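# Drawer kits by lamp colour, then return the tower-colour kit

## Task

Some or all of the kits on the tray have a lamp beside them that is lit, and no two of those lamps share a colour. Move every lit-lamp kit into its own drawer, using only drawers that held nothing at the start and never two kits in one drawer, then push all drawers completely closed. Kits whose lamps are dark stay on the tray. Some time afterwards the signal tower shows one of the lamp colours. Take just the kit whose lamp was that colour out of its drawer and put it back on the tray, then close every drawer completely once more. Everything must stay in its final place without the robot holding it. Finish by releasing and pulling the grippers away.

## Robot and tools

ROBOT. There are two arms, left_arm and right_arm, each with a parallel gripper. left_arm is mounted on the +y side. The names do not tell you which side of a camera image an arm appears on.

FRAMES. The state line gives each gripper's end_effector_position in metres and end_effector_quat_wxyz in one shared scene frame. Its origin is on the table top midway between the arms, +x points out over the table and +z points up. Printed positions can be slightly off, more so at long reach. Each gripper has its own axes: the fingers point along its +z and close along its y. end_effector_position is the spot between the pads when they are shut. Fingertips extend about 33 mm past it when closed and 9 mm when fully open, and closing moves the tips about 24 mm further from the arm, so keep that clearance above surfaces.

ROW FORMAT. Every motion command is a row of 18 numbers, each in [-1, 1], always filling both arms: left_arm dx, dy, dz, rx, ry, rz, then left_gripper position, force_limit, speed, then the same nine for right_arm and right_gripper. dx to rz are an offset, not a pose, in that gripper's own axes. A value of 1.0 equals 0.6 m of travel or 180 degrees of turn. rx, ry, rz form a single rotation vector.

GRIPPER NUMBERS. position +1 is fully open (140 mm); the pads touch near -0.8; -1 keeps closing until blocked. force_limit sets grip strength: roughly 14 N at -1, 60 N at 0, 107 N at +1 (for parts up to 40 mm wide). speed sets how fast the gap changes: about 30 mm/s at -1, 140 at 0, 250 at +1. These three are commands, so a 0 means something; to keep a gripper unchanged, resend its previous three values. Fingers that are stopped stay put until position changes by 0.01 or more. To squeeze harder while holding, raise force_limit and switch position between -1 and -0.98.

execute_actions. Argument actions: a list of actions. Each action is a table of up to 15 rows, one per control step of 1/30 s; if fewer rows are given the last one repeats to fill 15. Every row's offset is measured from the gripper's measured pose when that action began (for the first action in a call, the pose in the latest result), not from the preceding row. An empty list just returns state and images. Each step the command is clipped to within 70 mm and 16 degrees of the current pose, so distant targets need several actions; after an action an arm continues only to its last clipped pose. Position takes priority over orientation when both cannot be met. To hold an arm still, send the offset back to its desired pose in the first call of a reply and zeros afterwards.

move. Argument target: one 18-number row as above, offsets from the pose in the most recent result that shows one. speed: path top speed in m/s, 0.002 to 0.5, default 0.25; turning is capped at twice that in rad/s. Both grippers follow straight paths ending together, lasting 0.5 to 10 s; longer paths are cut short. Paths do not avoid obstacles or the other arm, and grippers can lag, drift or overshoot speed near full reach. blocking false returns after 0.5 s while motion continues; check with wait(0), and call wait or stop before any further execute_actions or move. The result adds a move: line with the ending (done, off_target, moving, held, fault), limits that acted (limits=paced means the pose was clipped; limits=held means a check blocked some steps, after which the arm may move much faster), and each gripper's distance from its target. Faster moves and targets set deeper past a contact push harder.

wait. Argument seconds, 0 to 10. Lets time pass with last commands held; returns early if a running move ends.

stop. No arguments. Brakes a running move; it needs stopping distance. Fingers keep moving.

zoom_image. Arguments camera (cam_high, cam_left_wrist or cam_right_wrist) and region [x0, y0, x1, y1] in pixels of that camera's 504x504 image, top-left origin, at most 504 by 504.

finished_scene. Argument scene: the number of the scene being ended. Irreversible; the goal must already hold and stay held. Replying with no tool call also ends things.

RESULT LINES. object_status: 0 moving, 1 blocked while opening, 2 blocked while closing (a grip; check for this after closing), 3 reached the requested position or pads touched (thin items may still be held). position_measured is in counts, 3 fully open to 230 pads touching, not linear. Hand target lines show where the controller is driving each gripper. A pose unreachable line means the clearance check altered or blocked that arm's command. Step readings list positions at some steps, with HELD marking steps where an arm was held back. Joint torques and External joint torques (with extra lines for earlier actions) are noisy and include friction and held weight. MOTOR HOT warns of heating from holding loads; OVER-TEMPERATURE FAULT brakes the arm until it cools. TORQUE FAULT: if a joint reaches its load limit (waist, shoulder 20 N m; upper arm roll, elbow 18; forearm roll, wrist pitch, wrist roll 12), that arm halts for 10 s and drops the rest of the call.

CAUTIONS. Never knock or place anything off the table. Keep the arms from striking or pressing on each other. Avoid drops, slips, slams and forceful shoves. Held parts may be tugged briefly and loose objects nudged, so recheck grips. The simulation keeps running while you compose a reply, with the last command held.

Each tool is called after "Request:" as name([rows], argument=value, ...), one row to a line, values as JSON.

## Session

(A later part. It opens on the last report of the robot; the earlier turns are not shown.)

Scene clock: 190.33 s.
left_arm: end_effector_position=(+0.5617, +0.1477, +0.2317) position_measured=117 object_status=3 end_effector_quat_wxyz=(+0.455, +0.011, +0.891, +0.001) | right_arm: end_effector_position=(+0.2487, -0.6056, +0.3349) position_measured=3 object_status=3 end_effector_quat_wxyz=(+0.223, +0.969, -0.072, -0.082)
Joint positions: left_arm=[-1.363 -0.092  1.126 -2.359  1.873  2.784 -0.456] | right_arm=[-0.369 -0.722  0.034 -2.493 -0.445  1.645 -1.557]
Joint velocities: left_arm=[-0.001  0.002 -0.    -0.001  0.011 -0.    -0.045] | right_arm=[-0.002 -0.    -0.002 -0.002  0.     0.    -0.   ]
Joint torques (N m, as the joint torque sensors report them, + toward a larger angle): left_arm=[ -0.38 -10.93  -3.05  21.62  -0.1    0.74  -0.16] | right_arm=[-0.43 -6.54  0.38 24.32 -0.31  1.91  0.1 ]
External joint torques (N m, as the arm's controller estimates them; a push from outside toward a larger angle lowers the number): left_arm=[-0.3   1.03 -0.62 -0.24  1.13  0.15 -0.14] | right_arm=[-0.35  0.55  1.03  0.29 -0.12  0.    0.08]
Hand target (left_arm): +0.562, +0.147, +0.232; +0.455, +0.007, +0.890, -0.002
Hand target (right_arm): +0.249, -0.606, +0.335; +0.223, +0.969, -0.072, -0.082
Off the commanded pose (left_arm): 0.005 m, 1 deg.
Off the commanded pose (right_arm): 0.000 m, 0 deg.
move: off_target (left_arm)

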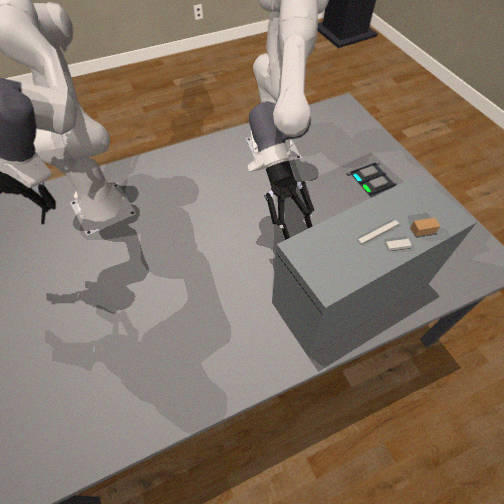

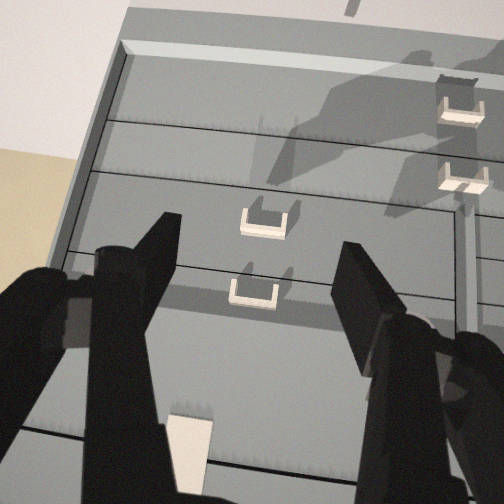

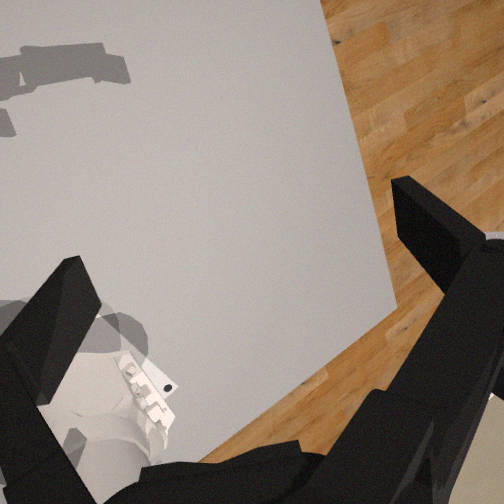

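Request:
move(target=[0,0.003,0.06,0,0,0,0.1,0,0,0,0,0,0,0,0,1,0,0], speed=0.03)

Scene clock: 193.17 s.
left_arm: end_effector_position=(+0.5890, +0.1486, +0.2056) position_measured=117 object_status=3 end_effector_quat_wxyz=(+0.451, +0.021, +0.892, +0.008) | right_arm: end_effector_position=(+0.2487, -0.6056, +0.3349) position_measured=3 object_status=3 end_effector_quat_wxyz=(+0.223, +0.969, -0.072, -0.082)
Joint positions: left_arm=[-1.25   0.183  1.087 -2.225  1.973  2.991 -0.675] | right_arm=[-0.369 -0.722  0.034 -2.493 -0.445  1.645 -1.557]
Joint velocities: left_arm=[ 0.035 -0.005 -0.04   0.001  0.05   0.001 -0.08 ] | right_arm=[-0.    -0.001 -0.001  0.    -0.001  0.     0.   ]
Joint torques (N m, as the joint torque sensors report them, + toward a larger angle): left_arm=[  2.72 -21.28   2.77  22.    -0.59   0.57  -0.15] | right_arm=[-0.56 -6.37  0.55 24.46 -0.28  1.94  0.11]
External joint torques (N m, as the arm's controller estimates them; a push from outside toward a larger angle lowers the number): left_arm=[ 2.74 -1.04 -1.91  0.74  1.1   0.36 -0.13] | right_arm=[-0.55  0.68  1.11  0.48 -0.1   0.03  0.09]
Hand target (left_arm): +0.589, +0.148, +0.207; +0.452, +0.013, +0.892, +0.001
Hand target (right_arm): +0.249, -0.606, +0.335; +0.223, +0.969, -0.072, -0.082
Off the commanded pose (left_arm): 0.005 m, 1 deg.
Off the commanded pose (right_arm): 0.000 m, 0 deg.
move: off_target (left_arm)

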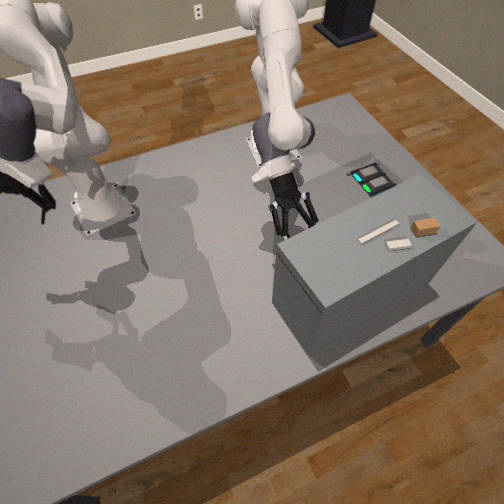

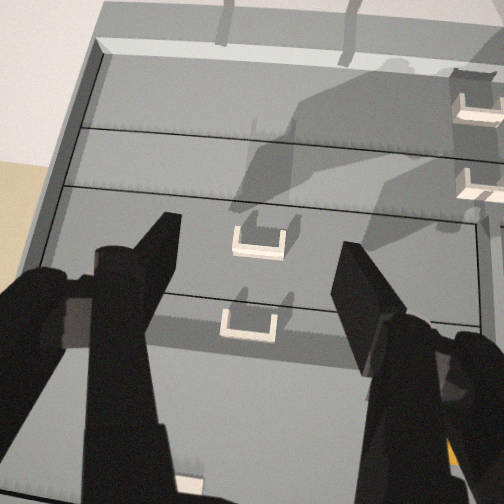

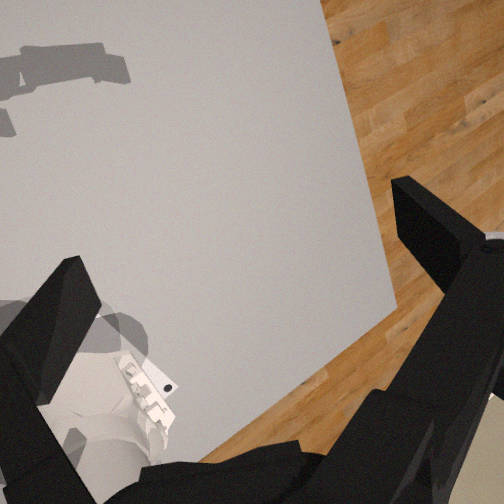

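Request:
move(target=[0,-0.003,0.024,0,0,0,0.1,0,0,0,0,0,0,0,0,1,0,0], speed=0.02)

Request:
move(target=[0,0,0,0,0,0,-1,0,0,0,0,0,0,0,0,1,0,0])

Scene clock: 196.63 s.
left_arm: end_effector_position=(+0.5999, +0.1469, +0.1957) position_measured=117 object_status=3 end_effector_quat_wxyz=(+0.450, +0.024, +0.893, +0.011) | right_arm: end_effector_position=(+0.2487, -0.6056, +0.3349) position_measured=3 object_status=3 end_effector_quat_wxyz=(+0.223, +0.969, -0.072, -0.082)
Joint positions: left_arm=[-1.174  0.254  1.023 -2.173  2.013  3.028 -0.745] | right_arm=[-0.369 -0.722  0.034 -2.493 -0.445  1.645 -1.557]
Joint velocities: left_arm=[ 0.036 -0.001 -0.035  0.003  0.025  0.003 -0.036] | right_arm=[-0.    -0.001  0.001  0.001  0.    -0.     0.   ]
Joint torques (N m, as the joint torque sensors report them, + toward a larger angle): left_arm=[  2.3  -23.84   4.61  21.75  -0.6    0.59  -0.09] | right_arm=[-0.58 -6.64  0.53 24.37 -0.29  1.93  0.11]
External joint torques (N m, as the arm's controller estimates them; a push from outside toward a larger angle lowers the number): left_arm=[ 2.3   0.   -1.67  0.79  1.1   0.48 -0.07] | right_arm=[-0.58  0.49  1.07  0.32 -0.1   0.01  0.09]
Hand target (left_arm): +0.600, +0.146, +0.196; +0.450, +0.021, +0.893, +0.008
Hand target (right_arm): +0.249, -0.606, +0.335; +0.223, +0.969, -0.072, -0.082
Off the commanded pose (left_arm): 0.001 m, 1 deg.
Off the commanded pose (right_arm): 0.000 m, 0 deg.
move: done

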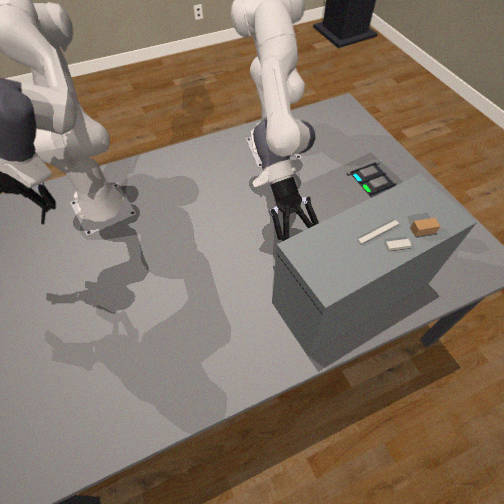

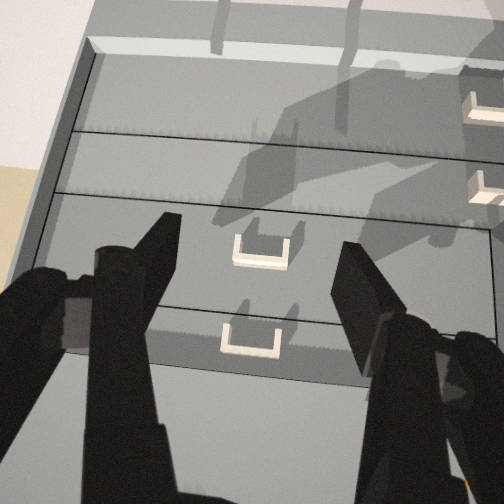

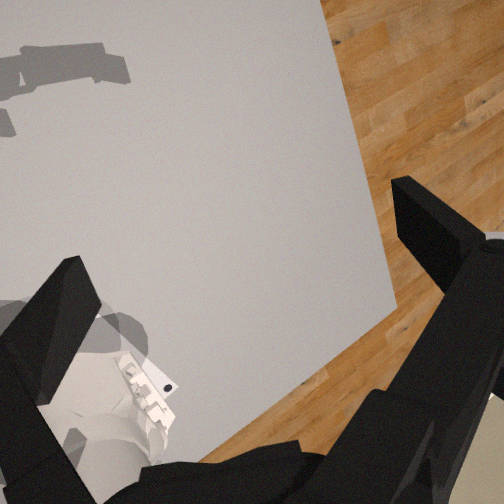

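Scene clock: 197.37 s.
left_arm: end_effector_position=(+0.5999, +0.1469, +0.1957) position_measured=233 object_status=3 end_effector_quat_wxyz=(+0.450, +0.024, +0.893, +0.011) | right_arm: end_effector_position=(+0.2487, -0.6056, +0.3349) position_measured=3 object_status=3 end_effector_quat_wxyz=(+0.223, +0.969, -0.072, -0.082)
Joint positions: left_arm=[-1.174  0.254  1.023 -2.173  2.013  3.028 -0.745] | right_arm=[-0.369 -0.722  0.034 -2.493 -0.445  1.645 -1.557]
Joint velocities: left_arm=[ 0.001 -0.001  0.002 -0.001  0.    -0.001 -0.001] | right_arm=[ 0.001 -0.    -0.    -0.     0.001  0.001 -0.001]
Joint torques (N m, as the joint torque sensors report them, + toward a larger angle): left_arm=[  0.88 -23.07   5.85  20.77  -1.8    0.     0.13] | right_arm=[-0.41 -6.6   0.42 24.43 -0.31  1.94  0.11]
External joint torques (N m, as the arm's controller estimates them; a push from outside toward a larger angle lowers the number): left_arm=[ 0.73  0.75 -0.52 -0.11 -0.11 -0.08  0.15] | right_arm=[-0.41  0.43  0.98  0.41 -0.12  0.02  0.09]
Hand target (left_arm): +0.600, +0.147, +0.196; +0.450, +0.024, +0.893, +0.011
Hand target (right_arm): +0.249, -0.606, +0.335; +0.223, +0.969, -0.072, -0.082
Off the commanded pose (left_arm): 0.000 m, 0 deg.
Off the commanded pose (right_arm): 0.000 m, 0 deg.
move: done

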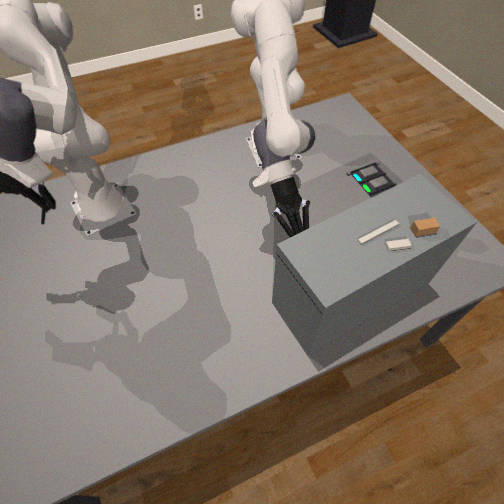

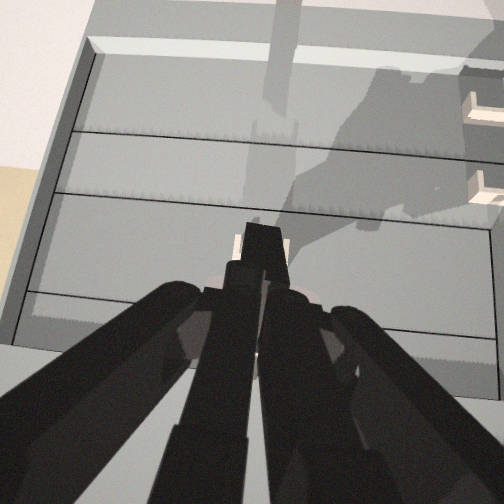

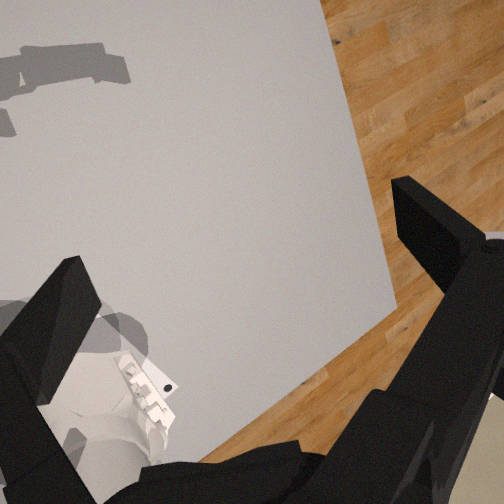

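Request:
move(target=[0,0,0,0,0,0,0.1,0,0,0,0,0,0,0,0,1,0,0])

Request:
move(target=[0,0,0.024,0,0,0,0.1,0,0,0,0,0,0,0,0,1,0,0], speed=0.02)

Request:
move(target=[0,0,0,0,0,0,-1,0,0,0,0,0,0,0,0,1,0,0])

Scene clock: 200.03 s.
left_arm: end_effector_position=(+0.5999, +0.1469, +0.1957) position_measured=117 object_status=0 end_effector_quat_wxyz=(+0.450, +0.024, +0.893, +0.011) | right_arm: end_effector_position=(+0.2487, -0.6056, +0.3349) position_measured=3 object_status=3 end_effector_quat_wxyz=(+0.223, +0.969, -0.072, -0.082)
Joint positions: left_arm=[-1.174  0.254  1.023 -2.173  2.013  3.028 -0.745] | right_arm=[-0.369 -0.722  0.034 -2.493 -0.445  1.645 -1.557]
Joint velocities: left_arm=[-0.    -0.002  0.    -0.001 -0.001  0.002  0.001] | right_arm=[-0.001  0.001  0.     0.001  0.    -0.     0.002]
Joint torques (N m, as the joint torque sensors report them, + toward a larger angle): left_arm=[  0.31 -23.48   5.99  20.34  -1.86   0.12   0.09] | right_arm=[-0.4  -6.4   0.42 24.31 -0.27  1.92  0.11]
External joint torques (N m, as the arm's controller estimates them; a push from outside toward a larger angle lowers the number): left_arm=[ 0.28  0.36 -0.28 -0.57 -0.17  0.01  0.11] | right_arm=[-0.41  0.69  0.95  0.24 -0.09  0.    0.09]
Hand target (left_arm): +0.600, +0.147, +0.196; +0.450, +0.024, +0.893, +0.011
Hand target (right_arm): +0.249, -0.606, +0.335; +0.223, +0.969, -0.072, -0.082
Off the commanded pose (left_arm): 0.000 m, 0 deg.
Off the commanded pose (right_arm): 0.000 m, 0 deg.
move: done

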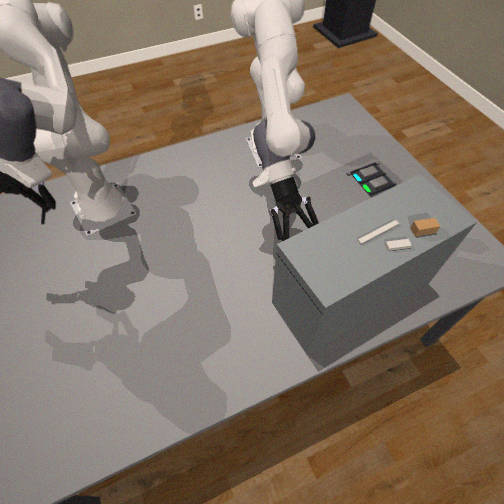

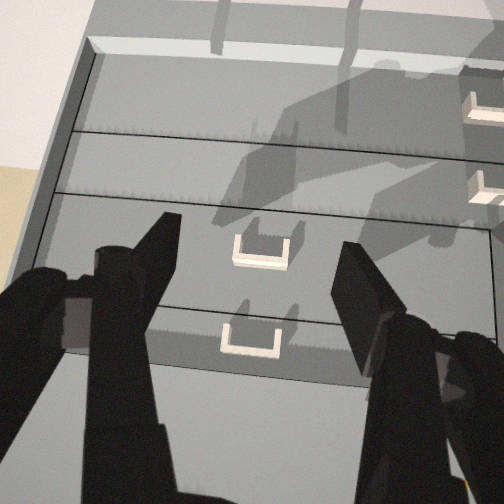

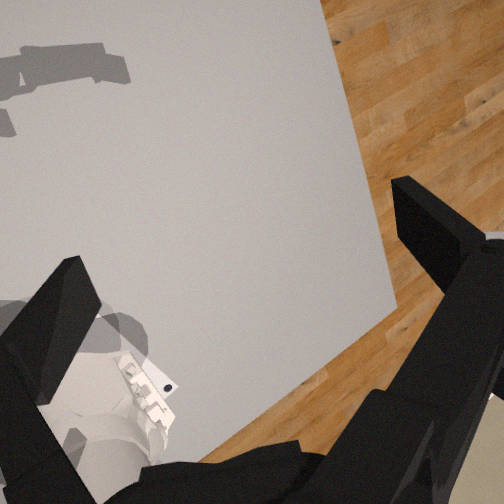

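Scene clock: 201.17 s.
left_arm: end_effector_position=(+0.6102, +0.1468, +0.1846) position_measured=117 object_status=3 end_effector_quat_wxyz=(+0.448, +0.027, +0.893, +0.013) | right_arm: end_effector_position=(+0.2487, -0.6056, +0.3349) position_measured=3 object_status=3 end_effector_quat_wxyz=(+0.223, +0.969, -0.072, -0.082)
Joint positions: left_arm=[-1.082  0.304  0.94  -2.126  2.055  3.047 -0.799] | right_arm=[-0.369 -0.722  0.034 -2.493 -0.445  1.645 -1.557]
Joint velocities: left_arm=[ 0.019 -0.004 -0.022 -0.001  0.013  0.002 -0.024] | right_arm=[ 0.    -0.    -0.001 -0.     0.001 -0.001 -0.001]
Joint torques (N m, as the joint torque sensors report them, + toward a larger angle): left_arm=[  1.89 -28.09   5.    21.7   -0.63  -0.07  -0.12] | right_arm=[-0.78 -6.47  0.61 24.47 -0.28  1.93  0.12]
External joint torques (N m, as the arm's controller estimates them; a push from outside toward a larger angle lowers the number): left_arm=[ 1.84 -0.85 -2.11  1.    1.05 -0.1  -0.1 ] | right_arm=[-0.77  0.61  1.18  0.44 -0.09  0.01  0.1 ]
Hand target (left_arm): +0.611, +0.147, +0.186; +0.449, +0.024, +0.893, +0.011
Hand target (right_arm): +0.249, -0.606, +0.335; +0.223, +0.969, -0.072, -0.082
Off the commanded pose (left_arm): 0.003 m, 0 deg.
Off the commanded pose (right_arm): 0.000 m, 0 deg.
move: done

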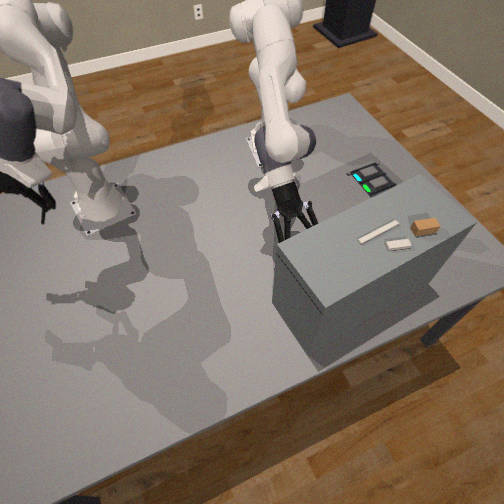

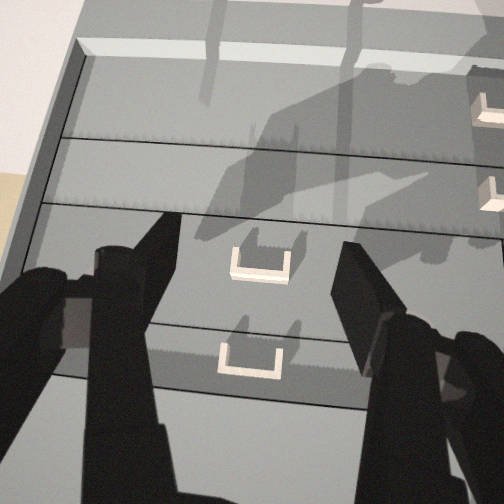

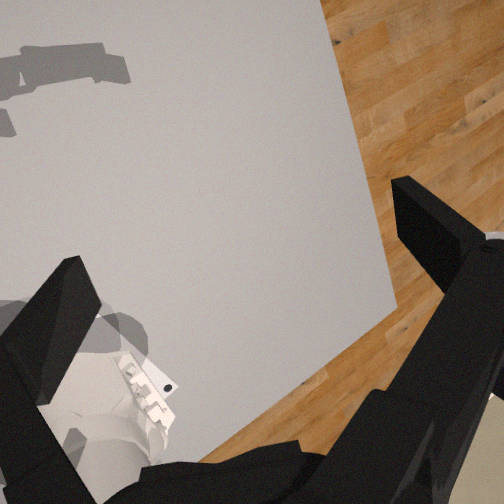

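Scene clock: 201.73 s.
left_arm: end_effector_position=(+0.6109, +0.1492, +0.1849) position_measured=195 object_status=2 end_effector_quat_wxyz=(+0.448, +0.025, +0.893, +0.014) | right_arm: end_effector_position=(+0.2487, -0.6056, +0.3349) position_measured=3 object_status=3 end_effector_quat_wxyz=(+0.223, +0.969, -0.072, -0.082)
Joint positions: left_arm=[-1.081  0.303  0.942 -2.127  2.055  3.046 -0.8  ] | right_arm=[-0.369 -0.722  0.034 -2.493 -0.445  1.645 -1.557]
Joint velocities: left_arm=[-0.001  0.001 -0.001 -0.001 -0.001  0.     0.001] | right_arm=[ 0.    -0.001  0.002  0.001 -0.    -0.    -0.   ]
Joint torques (N m, as the joint torque sensors report them, + toward a larger angle): left_arm=[ -0.72 -25.78   5.56  20.44  -1.69   0.11   0.  ] | right_arm=[-0.45 -6.33  0.52 24.34 -0.3   1.91  0.15]
External joint torques (N m, as the arm's controller estimates them; a push from outside toward a larger angle lowers the number): left_arm=[-0.61  1.28 -1.37 -0.24 -0.02  0.08  0.02] | right_arm=[-0.5   0.86  1.    0.21 -0.12 -0.02  0.13]
Hand target (left_arm): +0.610, +0.147, +0.185; +0.448, +0.027, +0.893, +0.013
Hand target (right_arm): +0.249, -0.606, +0.335; +0.223, +0.969, -0.072, -0.082
Off the commanded pose (left_arm): 0.002 m, 0 deg.
Off the commanded pose (right_arm): 0.000 m, 0 deg.
move: done

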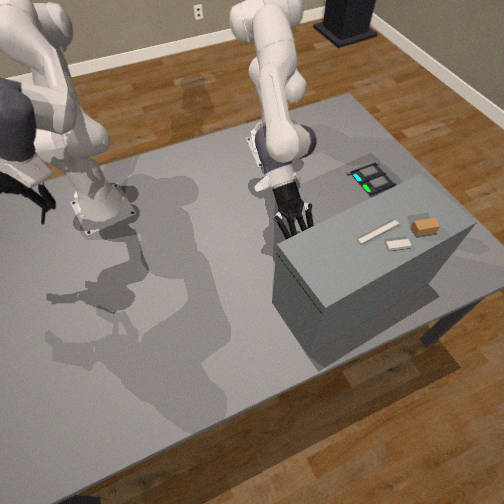

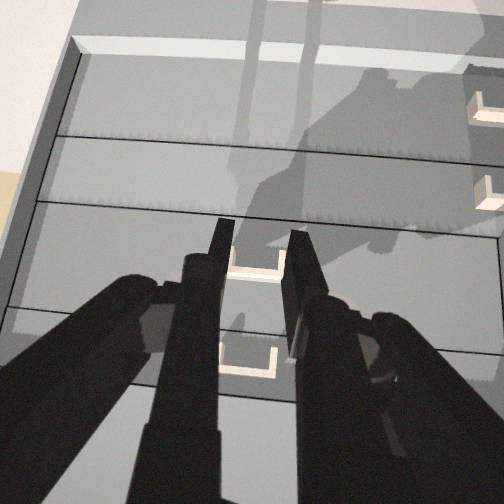

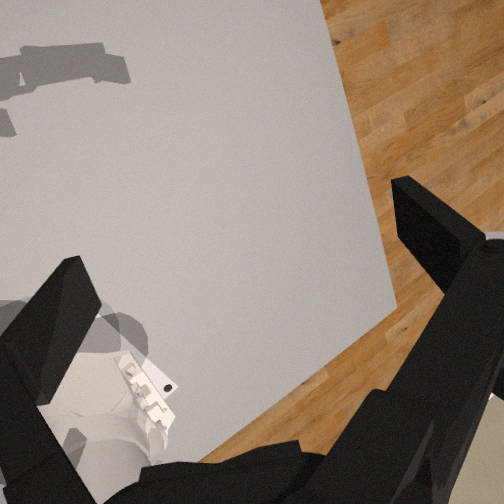

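Request:
move(target=[0.112,-0.02,-0.149,0,0.06,0,-1,0,0,0,0,0,0,0,0,1,0,0], speed=0.05)

Request:
move(target=[0,0,0,0,0,0,0.1,0,0,0,0,0,0,0,0,1,0,0])

Request:
move(target=[0,0,-0.13,0,0.1,0,0.25,0,0,0,0,0,0,0,0,1,0,0], speed=0.1)

Scene clock: 207.07 s.
left_arm: end_effector_position=(+0.5038, +0.1406, +0.1942) position_measured=196 object_status=2 end_effector_quat_wxyz=(+0.370, +0.014, +0.929, +0.012) | right_arm: end_effector_position=(+0.2487, -0.6056, +0.3349) position_measured=3 object_status=3 end_effector_quat_wxyz=(+0.223, +0.969, -0.072, -0.082)
Joint positions: left_arm=[-1.334 -0.193  1.041 -2.471  1.523  2.712 -0.122] | right_arm=[-0.369 -0.722  0.034 -2.493 -0.445  1.645 -1.557]
Joint velocities: left_arm=[ 0.    -0.003 -0.002  0.001 -0.015 -0.005  0.044] | right_arm=[ 0.001 -0.001  0.001 -0.     0.001  0.     0.001]
Joint torques (N m, as the joint torque sensors report them, + toward a larger angle): left_arm=[ -0.18 -10.58  -6.    17.17  -2.06   0.44   0.44] | right_arm=[-0.53 -6.4   0.55 24.55 -0.31  1.91  0.11]
External joint torques (N m, as the arm's controller estimates them; a push from outside toward a larger angle lowers the number): left_arm=[-0.17  0.71 -1.43 -4.34 -1.36 -1.08  0.45] | right_arm=[-0.57  0.71  1.04  0.49 -0.13 -0.02  0.09]
Hand target (left_arm): +0.501, +0.143, +0.190; +0.366, +0.021, +0.930, +0.019
Hand target (right_arm): +0.249, -0.606, +0.335; +0.223, +0.969, -0.072, -0.082
Off the commanded pose (left_arm): 0.012 m, 2 deg.
Off the commanded pose (right_arm): 0.000 m, 0 deg.
move: off_target (left_arm)

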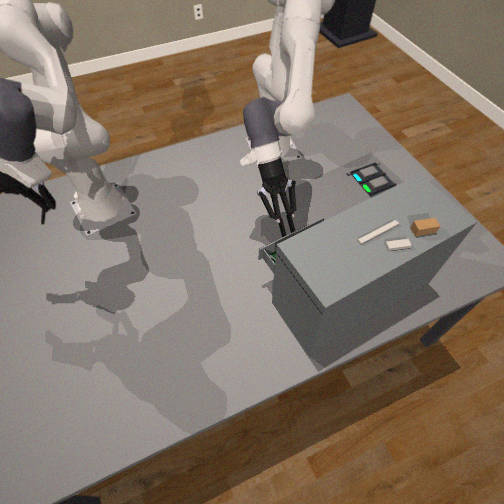

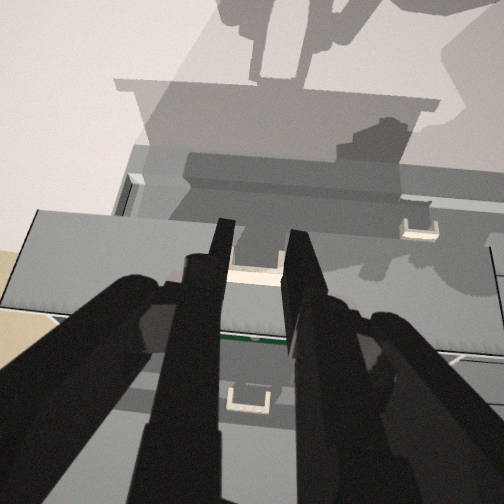

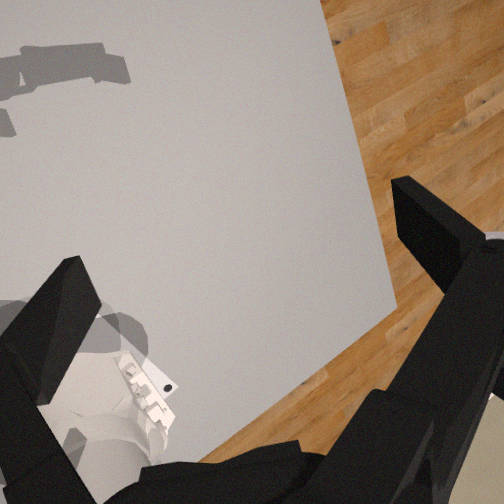

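Scene clock: 207.63 s.
left_arm: end_effector_position=(+0.5038, +0.1403, +0.1943) position_measured=117 object_status=0 end_effector_quat_wxyz=(+0.370, +0.014, +0.929, +0.011) | right_arm: end_effector_position=(+0.2487, -0.6056, +0.3349) position_measured=3 object_status=3 end_effector_quat_wxyz=(+0.223, +0.969, -0.072, -0.082)
Joint positions: left_arm=[-1.334 -0.193  1.041 -2.47   1.523  2.713 -0.121] | right_arm=[-0.369 -0.722  0.034 -2.493 -0.445  1.645 -1.557]
Joint velocities: left_arm=[-0.    -0.001 -0.     0.     0.001  0.     0.   ] | right_arm=[-0.002  0.     0.001  0.     0.001 -0.001  0.001]
Joint torques (N m, as the joint torque sensors report them, + toward a larger angle): left_arm=[  0.15 -11.16  -5.51  21.05  -0.82   1.48   0.11] | right_arm=[-0.33 -6.65  0.3  24.62 -0.28  1.92  0.14]
External joint torques (N m, as the arm's controller estimates them; a push from outside toward a larger angle lowers the number): left_arm=[ 0.17  0.14 -0.95 -0.48 -0.1  -0.06  0.13] | right_arm=[-0.28  0.45  0.9   0.58 -0.09  0.01  0.12]
Hand target (left_arm): +0.504, +0.141, +0.194; +0.370, +0.014, +0.929, +0.012
Hand target (right_arm): +0.249, -0.606, +0.335; +0.223, +0.969, -0.072, -0.082
Off the commanded pose (left_arm): 0.000 m, 0 deg.
Off the commanded pose (right_arm): 0.000 m, 0 deg.
move: done

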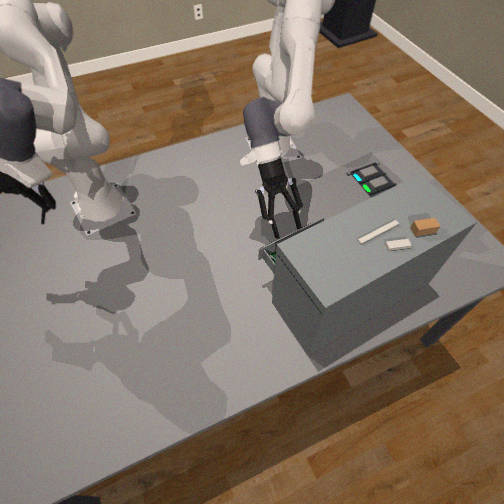

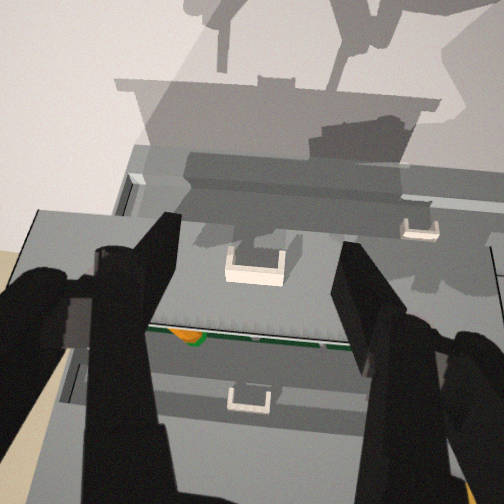

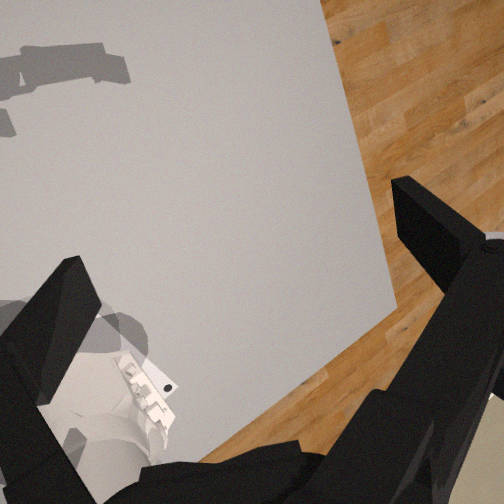

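Scene clock: 209.93 s.
left_arm: end_effector_position=(+0.4519, +0.1427, +0.2532) position_measured=98 object_status=3 end_effector_quat_wxyz=(+0.222, +0.005, +0.975, +0.014) | right_arm: end_effector_position=(+0.2487, -0.6056, +0.3349) position_measured=3 object_status=3 end_effector_quat_wxyz=(+0.223, +0.969, -0.072, -0.082)
Joint positions: left_arm=[-1.436 -0.515  0.973 -2.386  0.94   2.25   0.438] | right_arm=[-0.369 -0.722  0.034 -2.493 -0.445  1.645 -1.557]
Joint velocities: left_arm=[-0.003 -0.002  0.001  0.002  0.    -0.011  0.027] | right_arm=[-0.    -0.001 -0.001  0.001  0.    -0.     0.   ]
Joint torques (N m, as the joint torque sensors report them, + toward a larger angle): left_arm=[ -1.65  -5.85 -11.65  22.22  -0.4    2.06   0.29] | right_arm=[-0.42 -6.39  0.51 24.74 -0.31  1.93  0.13]
External joint torques (N m, as the arm's controller estimates them; a push from outside toward a larger angle lowers the number): left_arm=[-1.65 -2.37  0.46 -0.23 -1.15 -0.55  0.3 ] | right_arm=[-0.39  0.77  1.1   0.63 -0.12  0.01  0.1 ]
Hand target (left_arm): +0.452, +0.143, +0.254; +0.220, +0.009, +0.975, +0.015
Hand target (right_arm): +0.249, -0.606, +0.335; +0.223, +0.969, -0.072, -0.082
Off the commanded pose (left_arm): 0.004 m, 1 deg.
Off the commanded pose (right_arm): 0.000 m, 0 deg.
move: off_target (left_arm)

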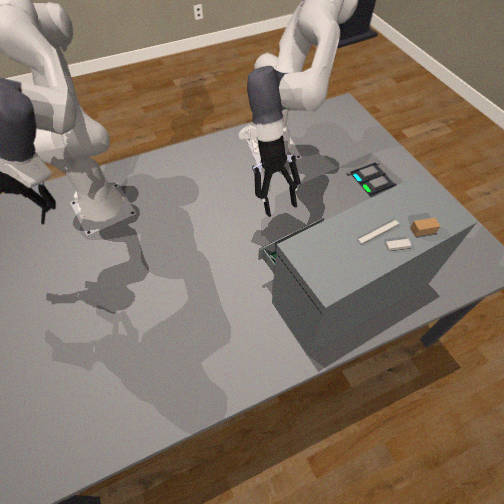

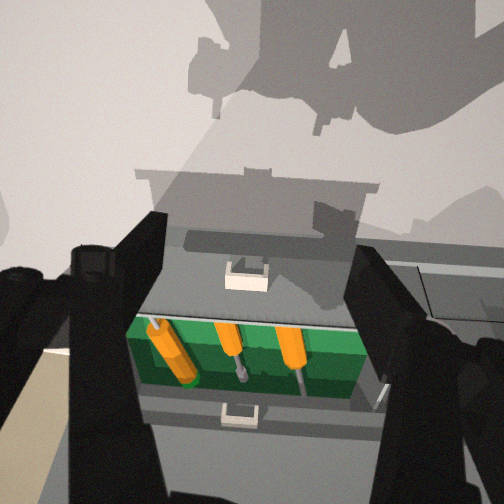

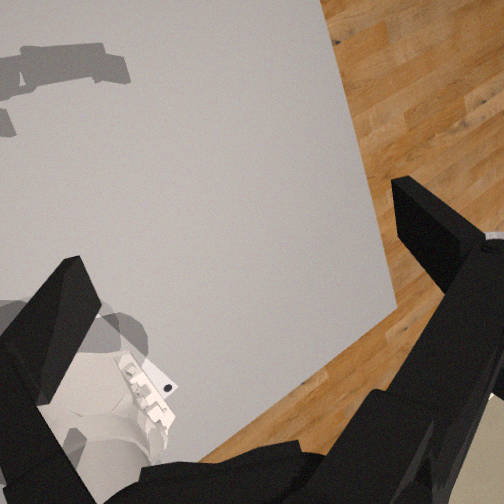

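Request:
move(target=[-0.035,0,0.126,0,-0.1,0,0.1,0,0,0,0,0,0,0,0,1,0,0], speed=0.08)

Request:
move(target=[0,0,0,0,0,0,-1,0,0,0,0,0,0,0,0,1,0,0])

Scene clock: 214.57 s.
left_arm: end_effector_position=(+0.5013, +0.1396, +0.1917) position_measured=117 object_status=3 end_effector_quat_wxyz=(+0.371, +0.017, +0.929, +0.014) | right_arm: end_effector_position=(+0.2487, -0.6056, +0.3349) position_measured=3 object_status=3 end_effector_quat_wxyz=(+0.223, +0.969, -0.072, -0.082)
Joint positions: left_arm=[-1.377 -0.205  1.074 -2.475  1.545  2.693 -0.136] | right_arm=[-0.369 -0.722  0.034 -2.493 -0.445  1.645 -1.557]
Joint velocities: left_arm=[-0.    -0.001  0.001  0.     0.01   0.    -0.045] | right_arm=[-0.001 -0.002 -0.002  0.001  0.    -0.001 -0.   ]
Joint torques (N m, as the joint torque sensors report them, + toward a larger angle): left_arm=[ 1.77 -9.32 -4.53 21.53  0.48  1.87 -0.22] | right_arm=[-0.37 -6.21  0.48 24.37 -0.31  1.92  0.14]
External joint torques (N m, as the arm's controller estimates them; a push from outside toward a larger angle lowers the number): left_arm=[ 1.76  0.89  0.39  0.11  1.17  0.37 -0.21] | right_arm=[-0.3   0.89  1.13  0.28 -0.12  0.    0.12]
Hand target (left_arm): +0.502, +0.140, +0.192; +0.372, +0.010, +0.928, +0.011
Hand target (right_arm): +0.249, -0.606, +0.335; +0.223, +0.969, -0.072, -0.082
Off the commanded pose (left_arm): 0.006 m, 1 deg.
Off the commanded pose (right_arm): 0.000 m, 0 deg.
move: off_target (left_arm)

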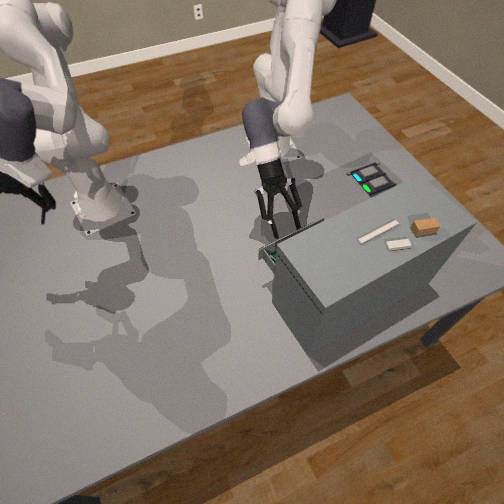

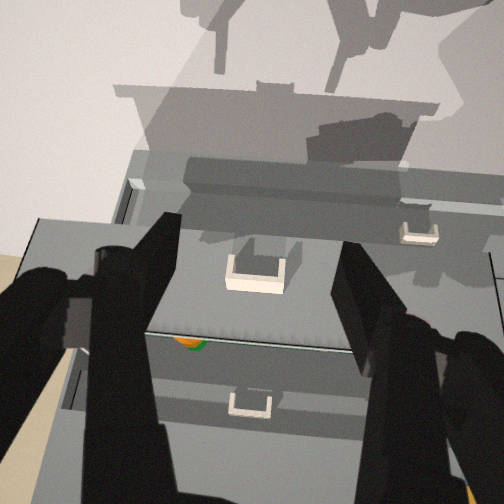

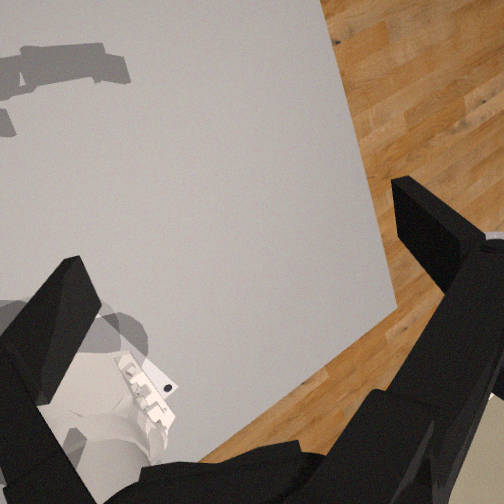

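Scene clock: 215.30 s.
left_arm: end_effector_position=(+0.5054, +0.1521, +0.1903) position_measured=233 object_status=3 end_effector_quat_wxyz=(+0.371, +0.007, +0.928, +0.023) | right_arm: end_effector_position=(+0.2487, -0.6056, +0.3349) position_measured=3 object_status=3 end_effector_quat_wxyz=(+0.223, +0.969, -0.072, -0.082)
Joint positions: left_arm=[-1.373 -0.206  1.084 -2.476  1.545  2.677 -0.136] | right_arm=[-0.369 -0.722  0.034 -2.493 -0.445  1.645 -1.557]
Joint velocities: left_arm=[-0.002 -0.     0.001 -0.001 -0.    -0.001  0.001] | right_arm=[-0.    -0.     0.001 -0.     0.    -0.    -0.001]
Joint torques (N m, as the joint torque sensors report them, + toward a larger angle): left_arm=[ -4.84 -11.11  -8.86  21.51  -0.37   3.36   0.09] | right_arm=[-0.48 -6.35  0.55 24.34 -0.28  1.93  0.12]
External joint torques (N m, as the arm's controller estimates them; a push from outside toward a larger angle lowers the number): left_arm=[-4.8  -1.29 -3.87  0.22  0.26  1.89  0.1 ] | right_arm=[-0.5   0.78  1.07  0.26 -0.09  0.01  0.1 ]
Hand target (left_arm): +0.501, +0.140, +0.192; +0.371, +0.016, +0.928, +0.014
Hand target (right_arm): +0.249, -0.606, +0.335; +0.223, +0.969, -0.072, -0.082
Off the commanded pose (left_arm): 0.013 m, 2 deg.
Off the commanded pose (right_arm): 0.000 m, 0 deg.
move: off_target (left_arm)

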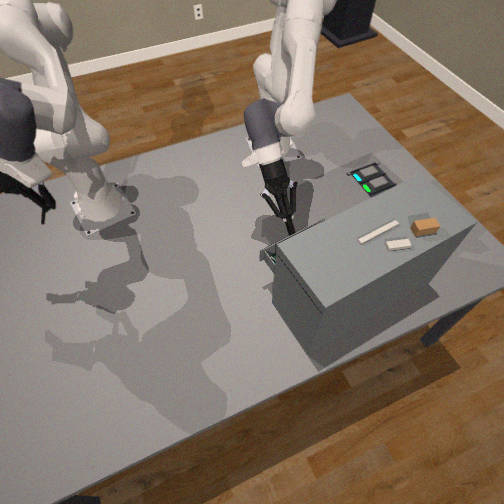

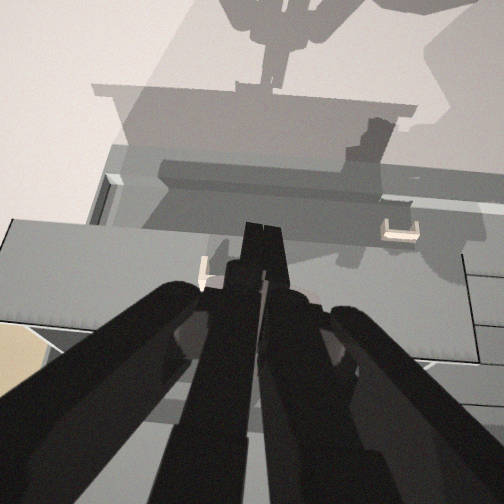

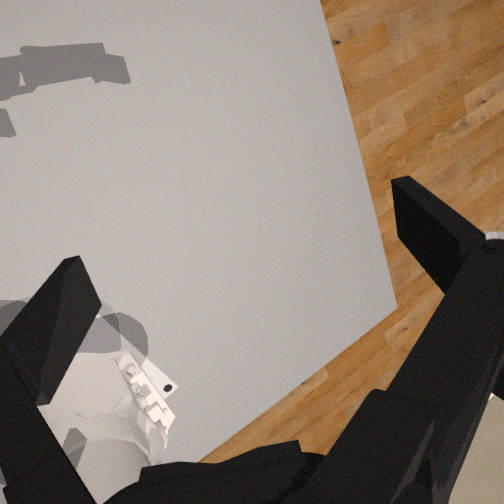

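Request:
move(target=[0,-0.018,-0.01,0,0,0,0.1,0,0,0,0,0,0,0,0,1,0,0], speed=0.03)

Request:
move(target=[0,0,0.026,0,0,0,0.1,0,0,0,0,0,0,0,0,1,0,0], speed=0.03)

Scene clock: 217.87 s.
left_arm: end_effector_position=(+0.5007, +0.1418, +0.1927) position_measured=117 object_status=0 end_effector_quat_wxyz=(+0.370, +0.007, +0.929, +0.023) | right_arm: end_effector_position=(+0.2487, -0.6056, +0.3349) position_measured=3 object_status=3 end_effector_quat_wxyz=(+0.223, +0.969, -0.072, -0.082)
Joint positions: left_arm=[-1.378 -0.208  1.06  -2.475  1.522  2.658 -0.135] | right_arm=[-0.369 -0.722  0.034 -2.493 -0.445  1.645 -1.557]
Joint velocities: left_arm=[ 0.001  0.001 -0.004  0.002 -0.01  -0.01   0.003] | right_arm=[ 0.002  0.001  0.001  0.    -0.001 -0.     0.   ]
Joint torques (N m, as the joint torque sensors report them, + toward a larger angle): left_arm=[ -0.25 -11.5   -6.8   21.9   -1.74   1.08   0.27] | right_arm=[-0.43 -6.49  0.7  24.51 -0.29  1.94  0.11]
External joint torques (N m, as the arm's controller estimates them; a push from outside toward a larger angle lowers the number): left_arm=[-0.32 -1.13 -1.89  0.39 -1.15 -0.38  0.28] | right_arm=[-0.47  0.62  1.19  0.47 -0.11  0.02  0.09]
Hand target (left_arm): +0.501, +0.141, +0.194; +0.371, +0.007, +0.928, +0.023
Hand target (right_arm): +0.249, -0.606, +0.335; +0.223, +0.969, -0.072, -0.082
Off the commanded pose (left_arm): 0.002 m, 0 deg.
Off the commanded pose (right_arm): 0.000 m, 0 deg.
move: done

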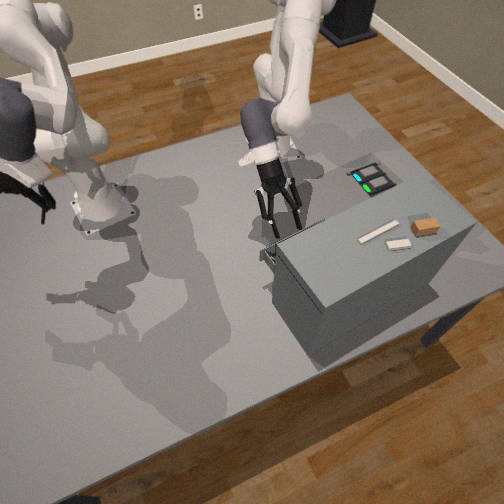

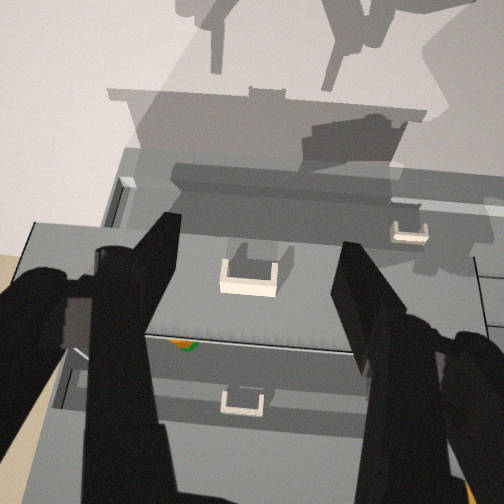

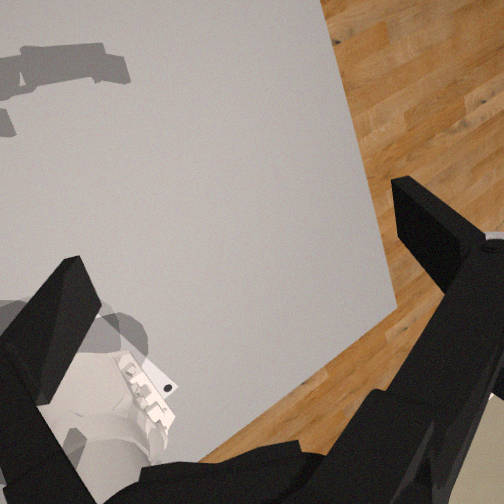

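Scene clock: 218.90 s.
left_arm: end_effector_position=(+0.5100, +0.1432, +0.1795) position_measured=117 object_status=3 end_effector_quat_wxyz=(+0.369, +0.012, +0.929, +0.026) | right_arm: end_effector_position=(+0.2487, -0.6056, +0.3349) position_measured=3 object_status=3 end_effector_quat_wxyz=(+0.223, +0.969, -0.072, -0.082)
Joint positions: left_arm=[-1.39  -0.109  1.104 -2.448  1.522  2.744 -0.158] | right_arm=[-0.369 -0.722  0.034 -2.493 -0.445  1.645 -1.557]
Joint velocities: left_arm=[-0.     0.002 -0.001  0.001 -0.     0.012 -0.012] | right_arm=[ 0.001  0.001  0.001  0.001  0.001 -0.001 -0.001]
Joint torques (N m, as the joint torque sensors report them, + toward a larger angle): left_arm=[-0.11 -9.95 -2.8  21.86 -1.24  1.79 -0.11] | right_arm=[-0.47 -6.48  0.53 24.44 -0.28  1.92  0.13]
External joint torques (N m, as the arm's controller estimates them; a push from outside toward a larger angle lowers the number): left_arm=[-0.14  1.8  -0.12  0.55 -0.4   0.38 -0.1 ] | right_arm=[-0.53  0.61  1.01  0.35 -0.1  -0.01  0.11]
Hand target (left_arm): +0.511, +0.142, +0.180; +0.370, +0.008, +0.929, +0.023
Hand target (right_arm): +0.249, -0.606, +0.335; +0.223, +0.969, -0.072, -0.082
Off the commanded pose (left_arm): 0.002 m, 1 deg.
Off the commanded pose (right_arm): 0.000 m, 0 deg.
move: done

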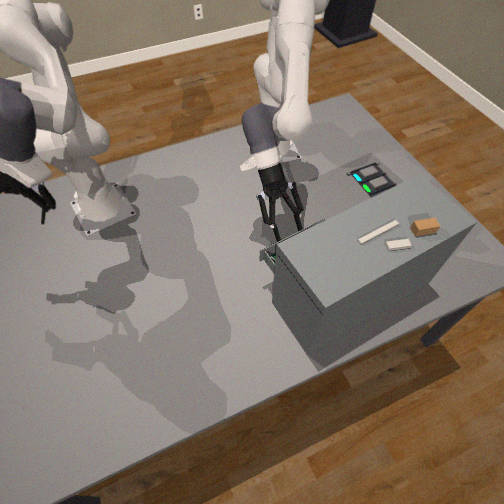

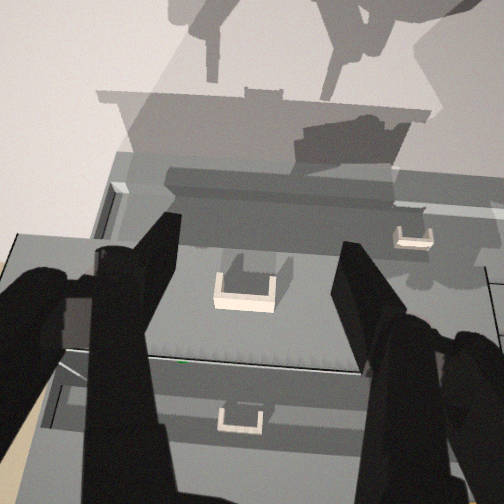

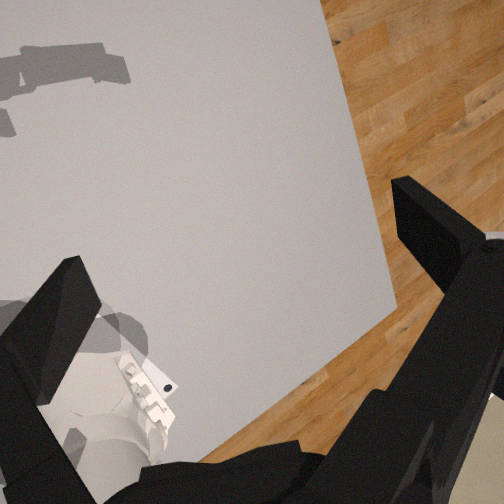

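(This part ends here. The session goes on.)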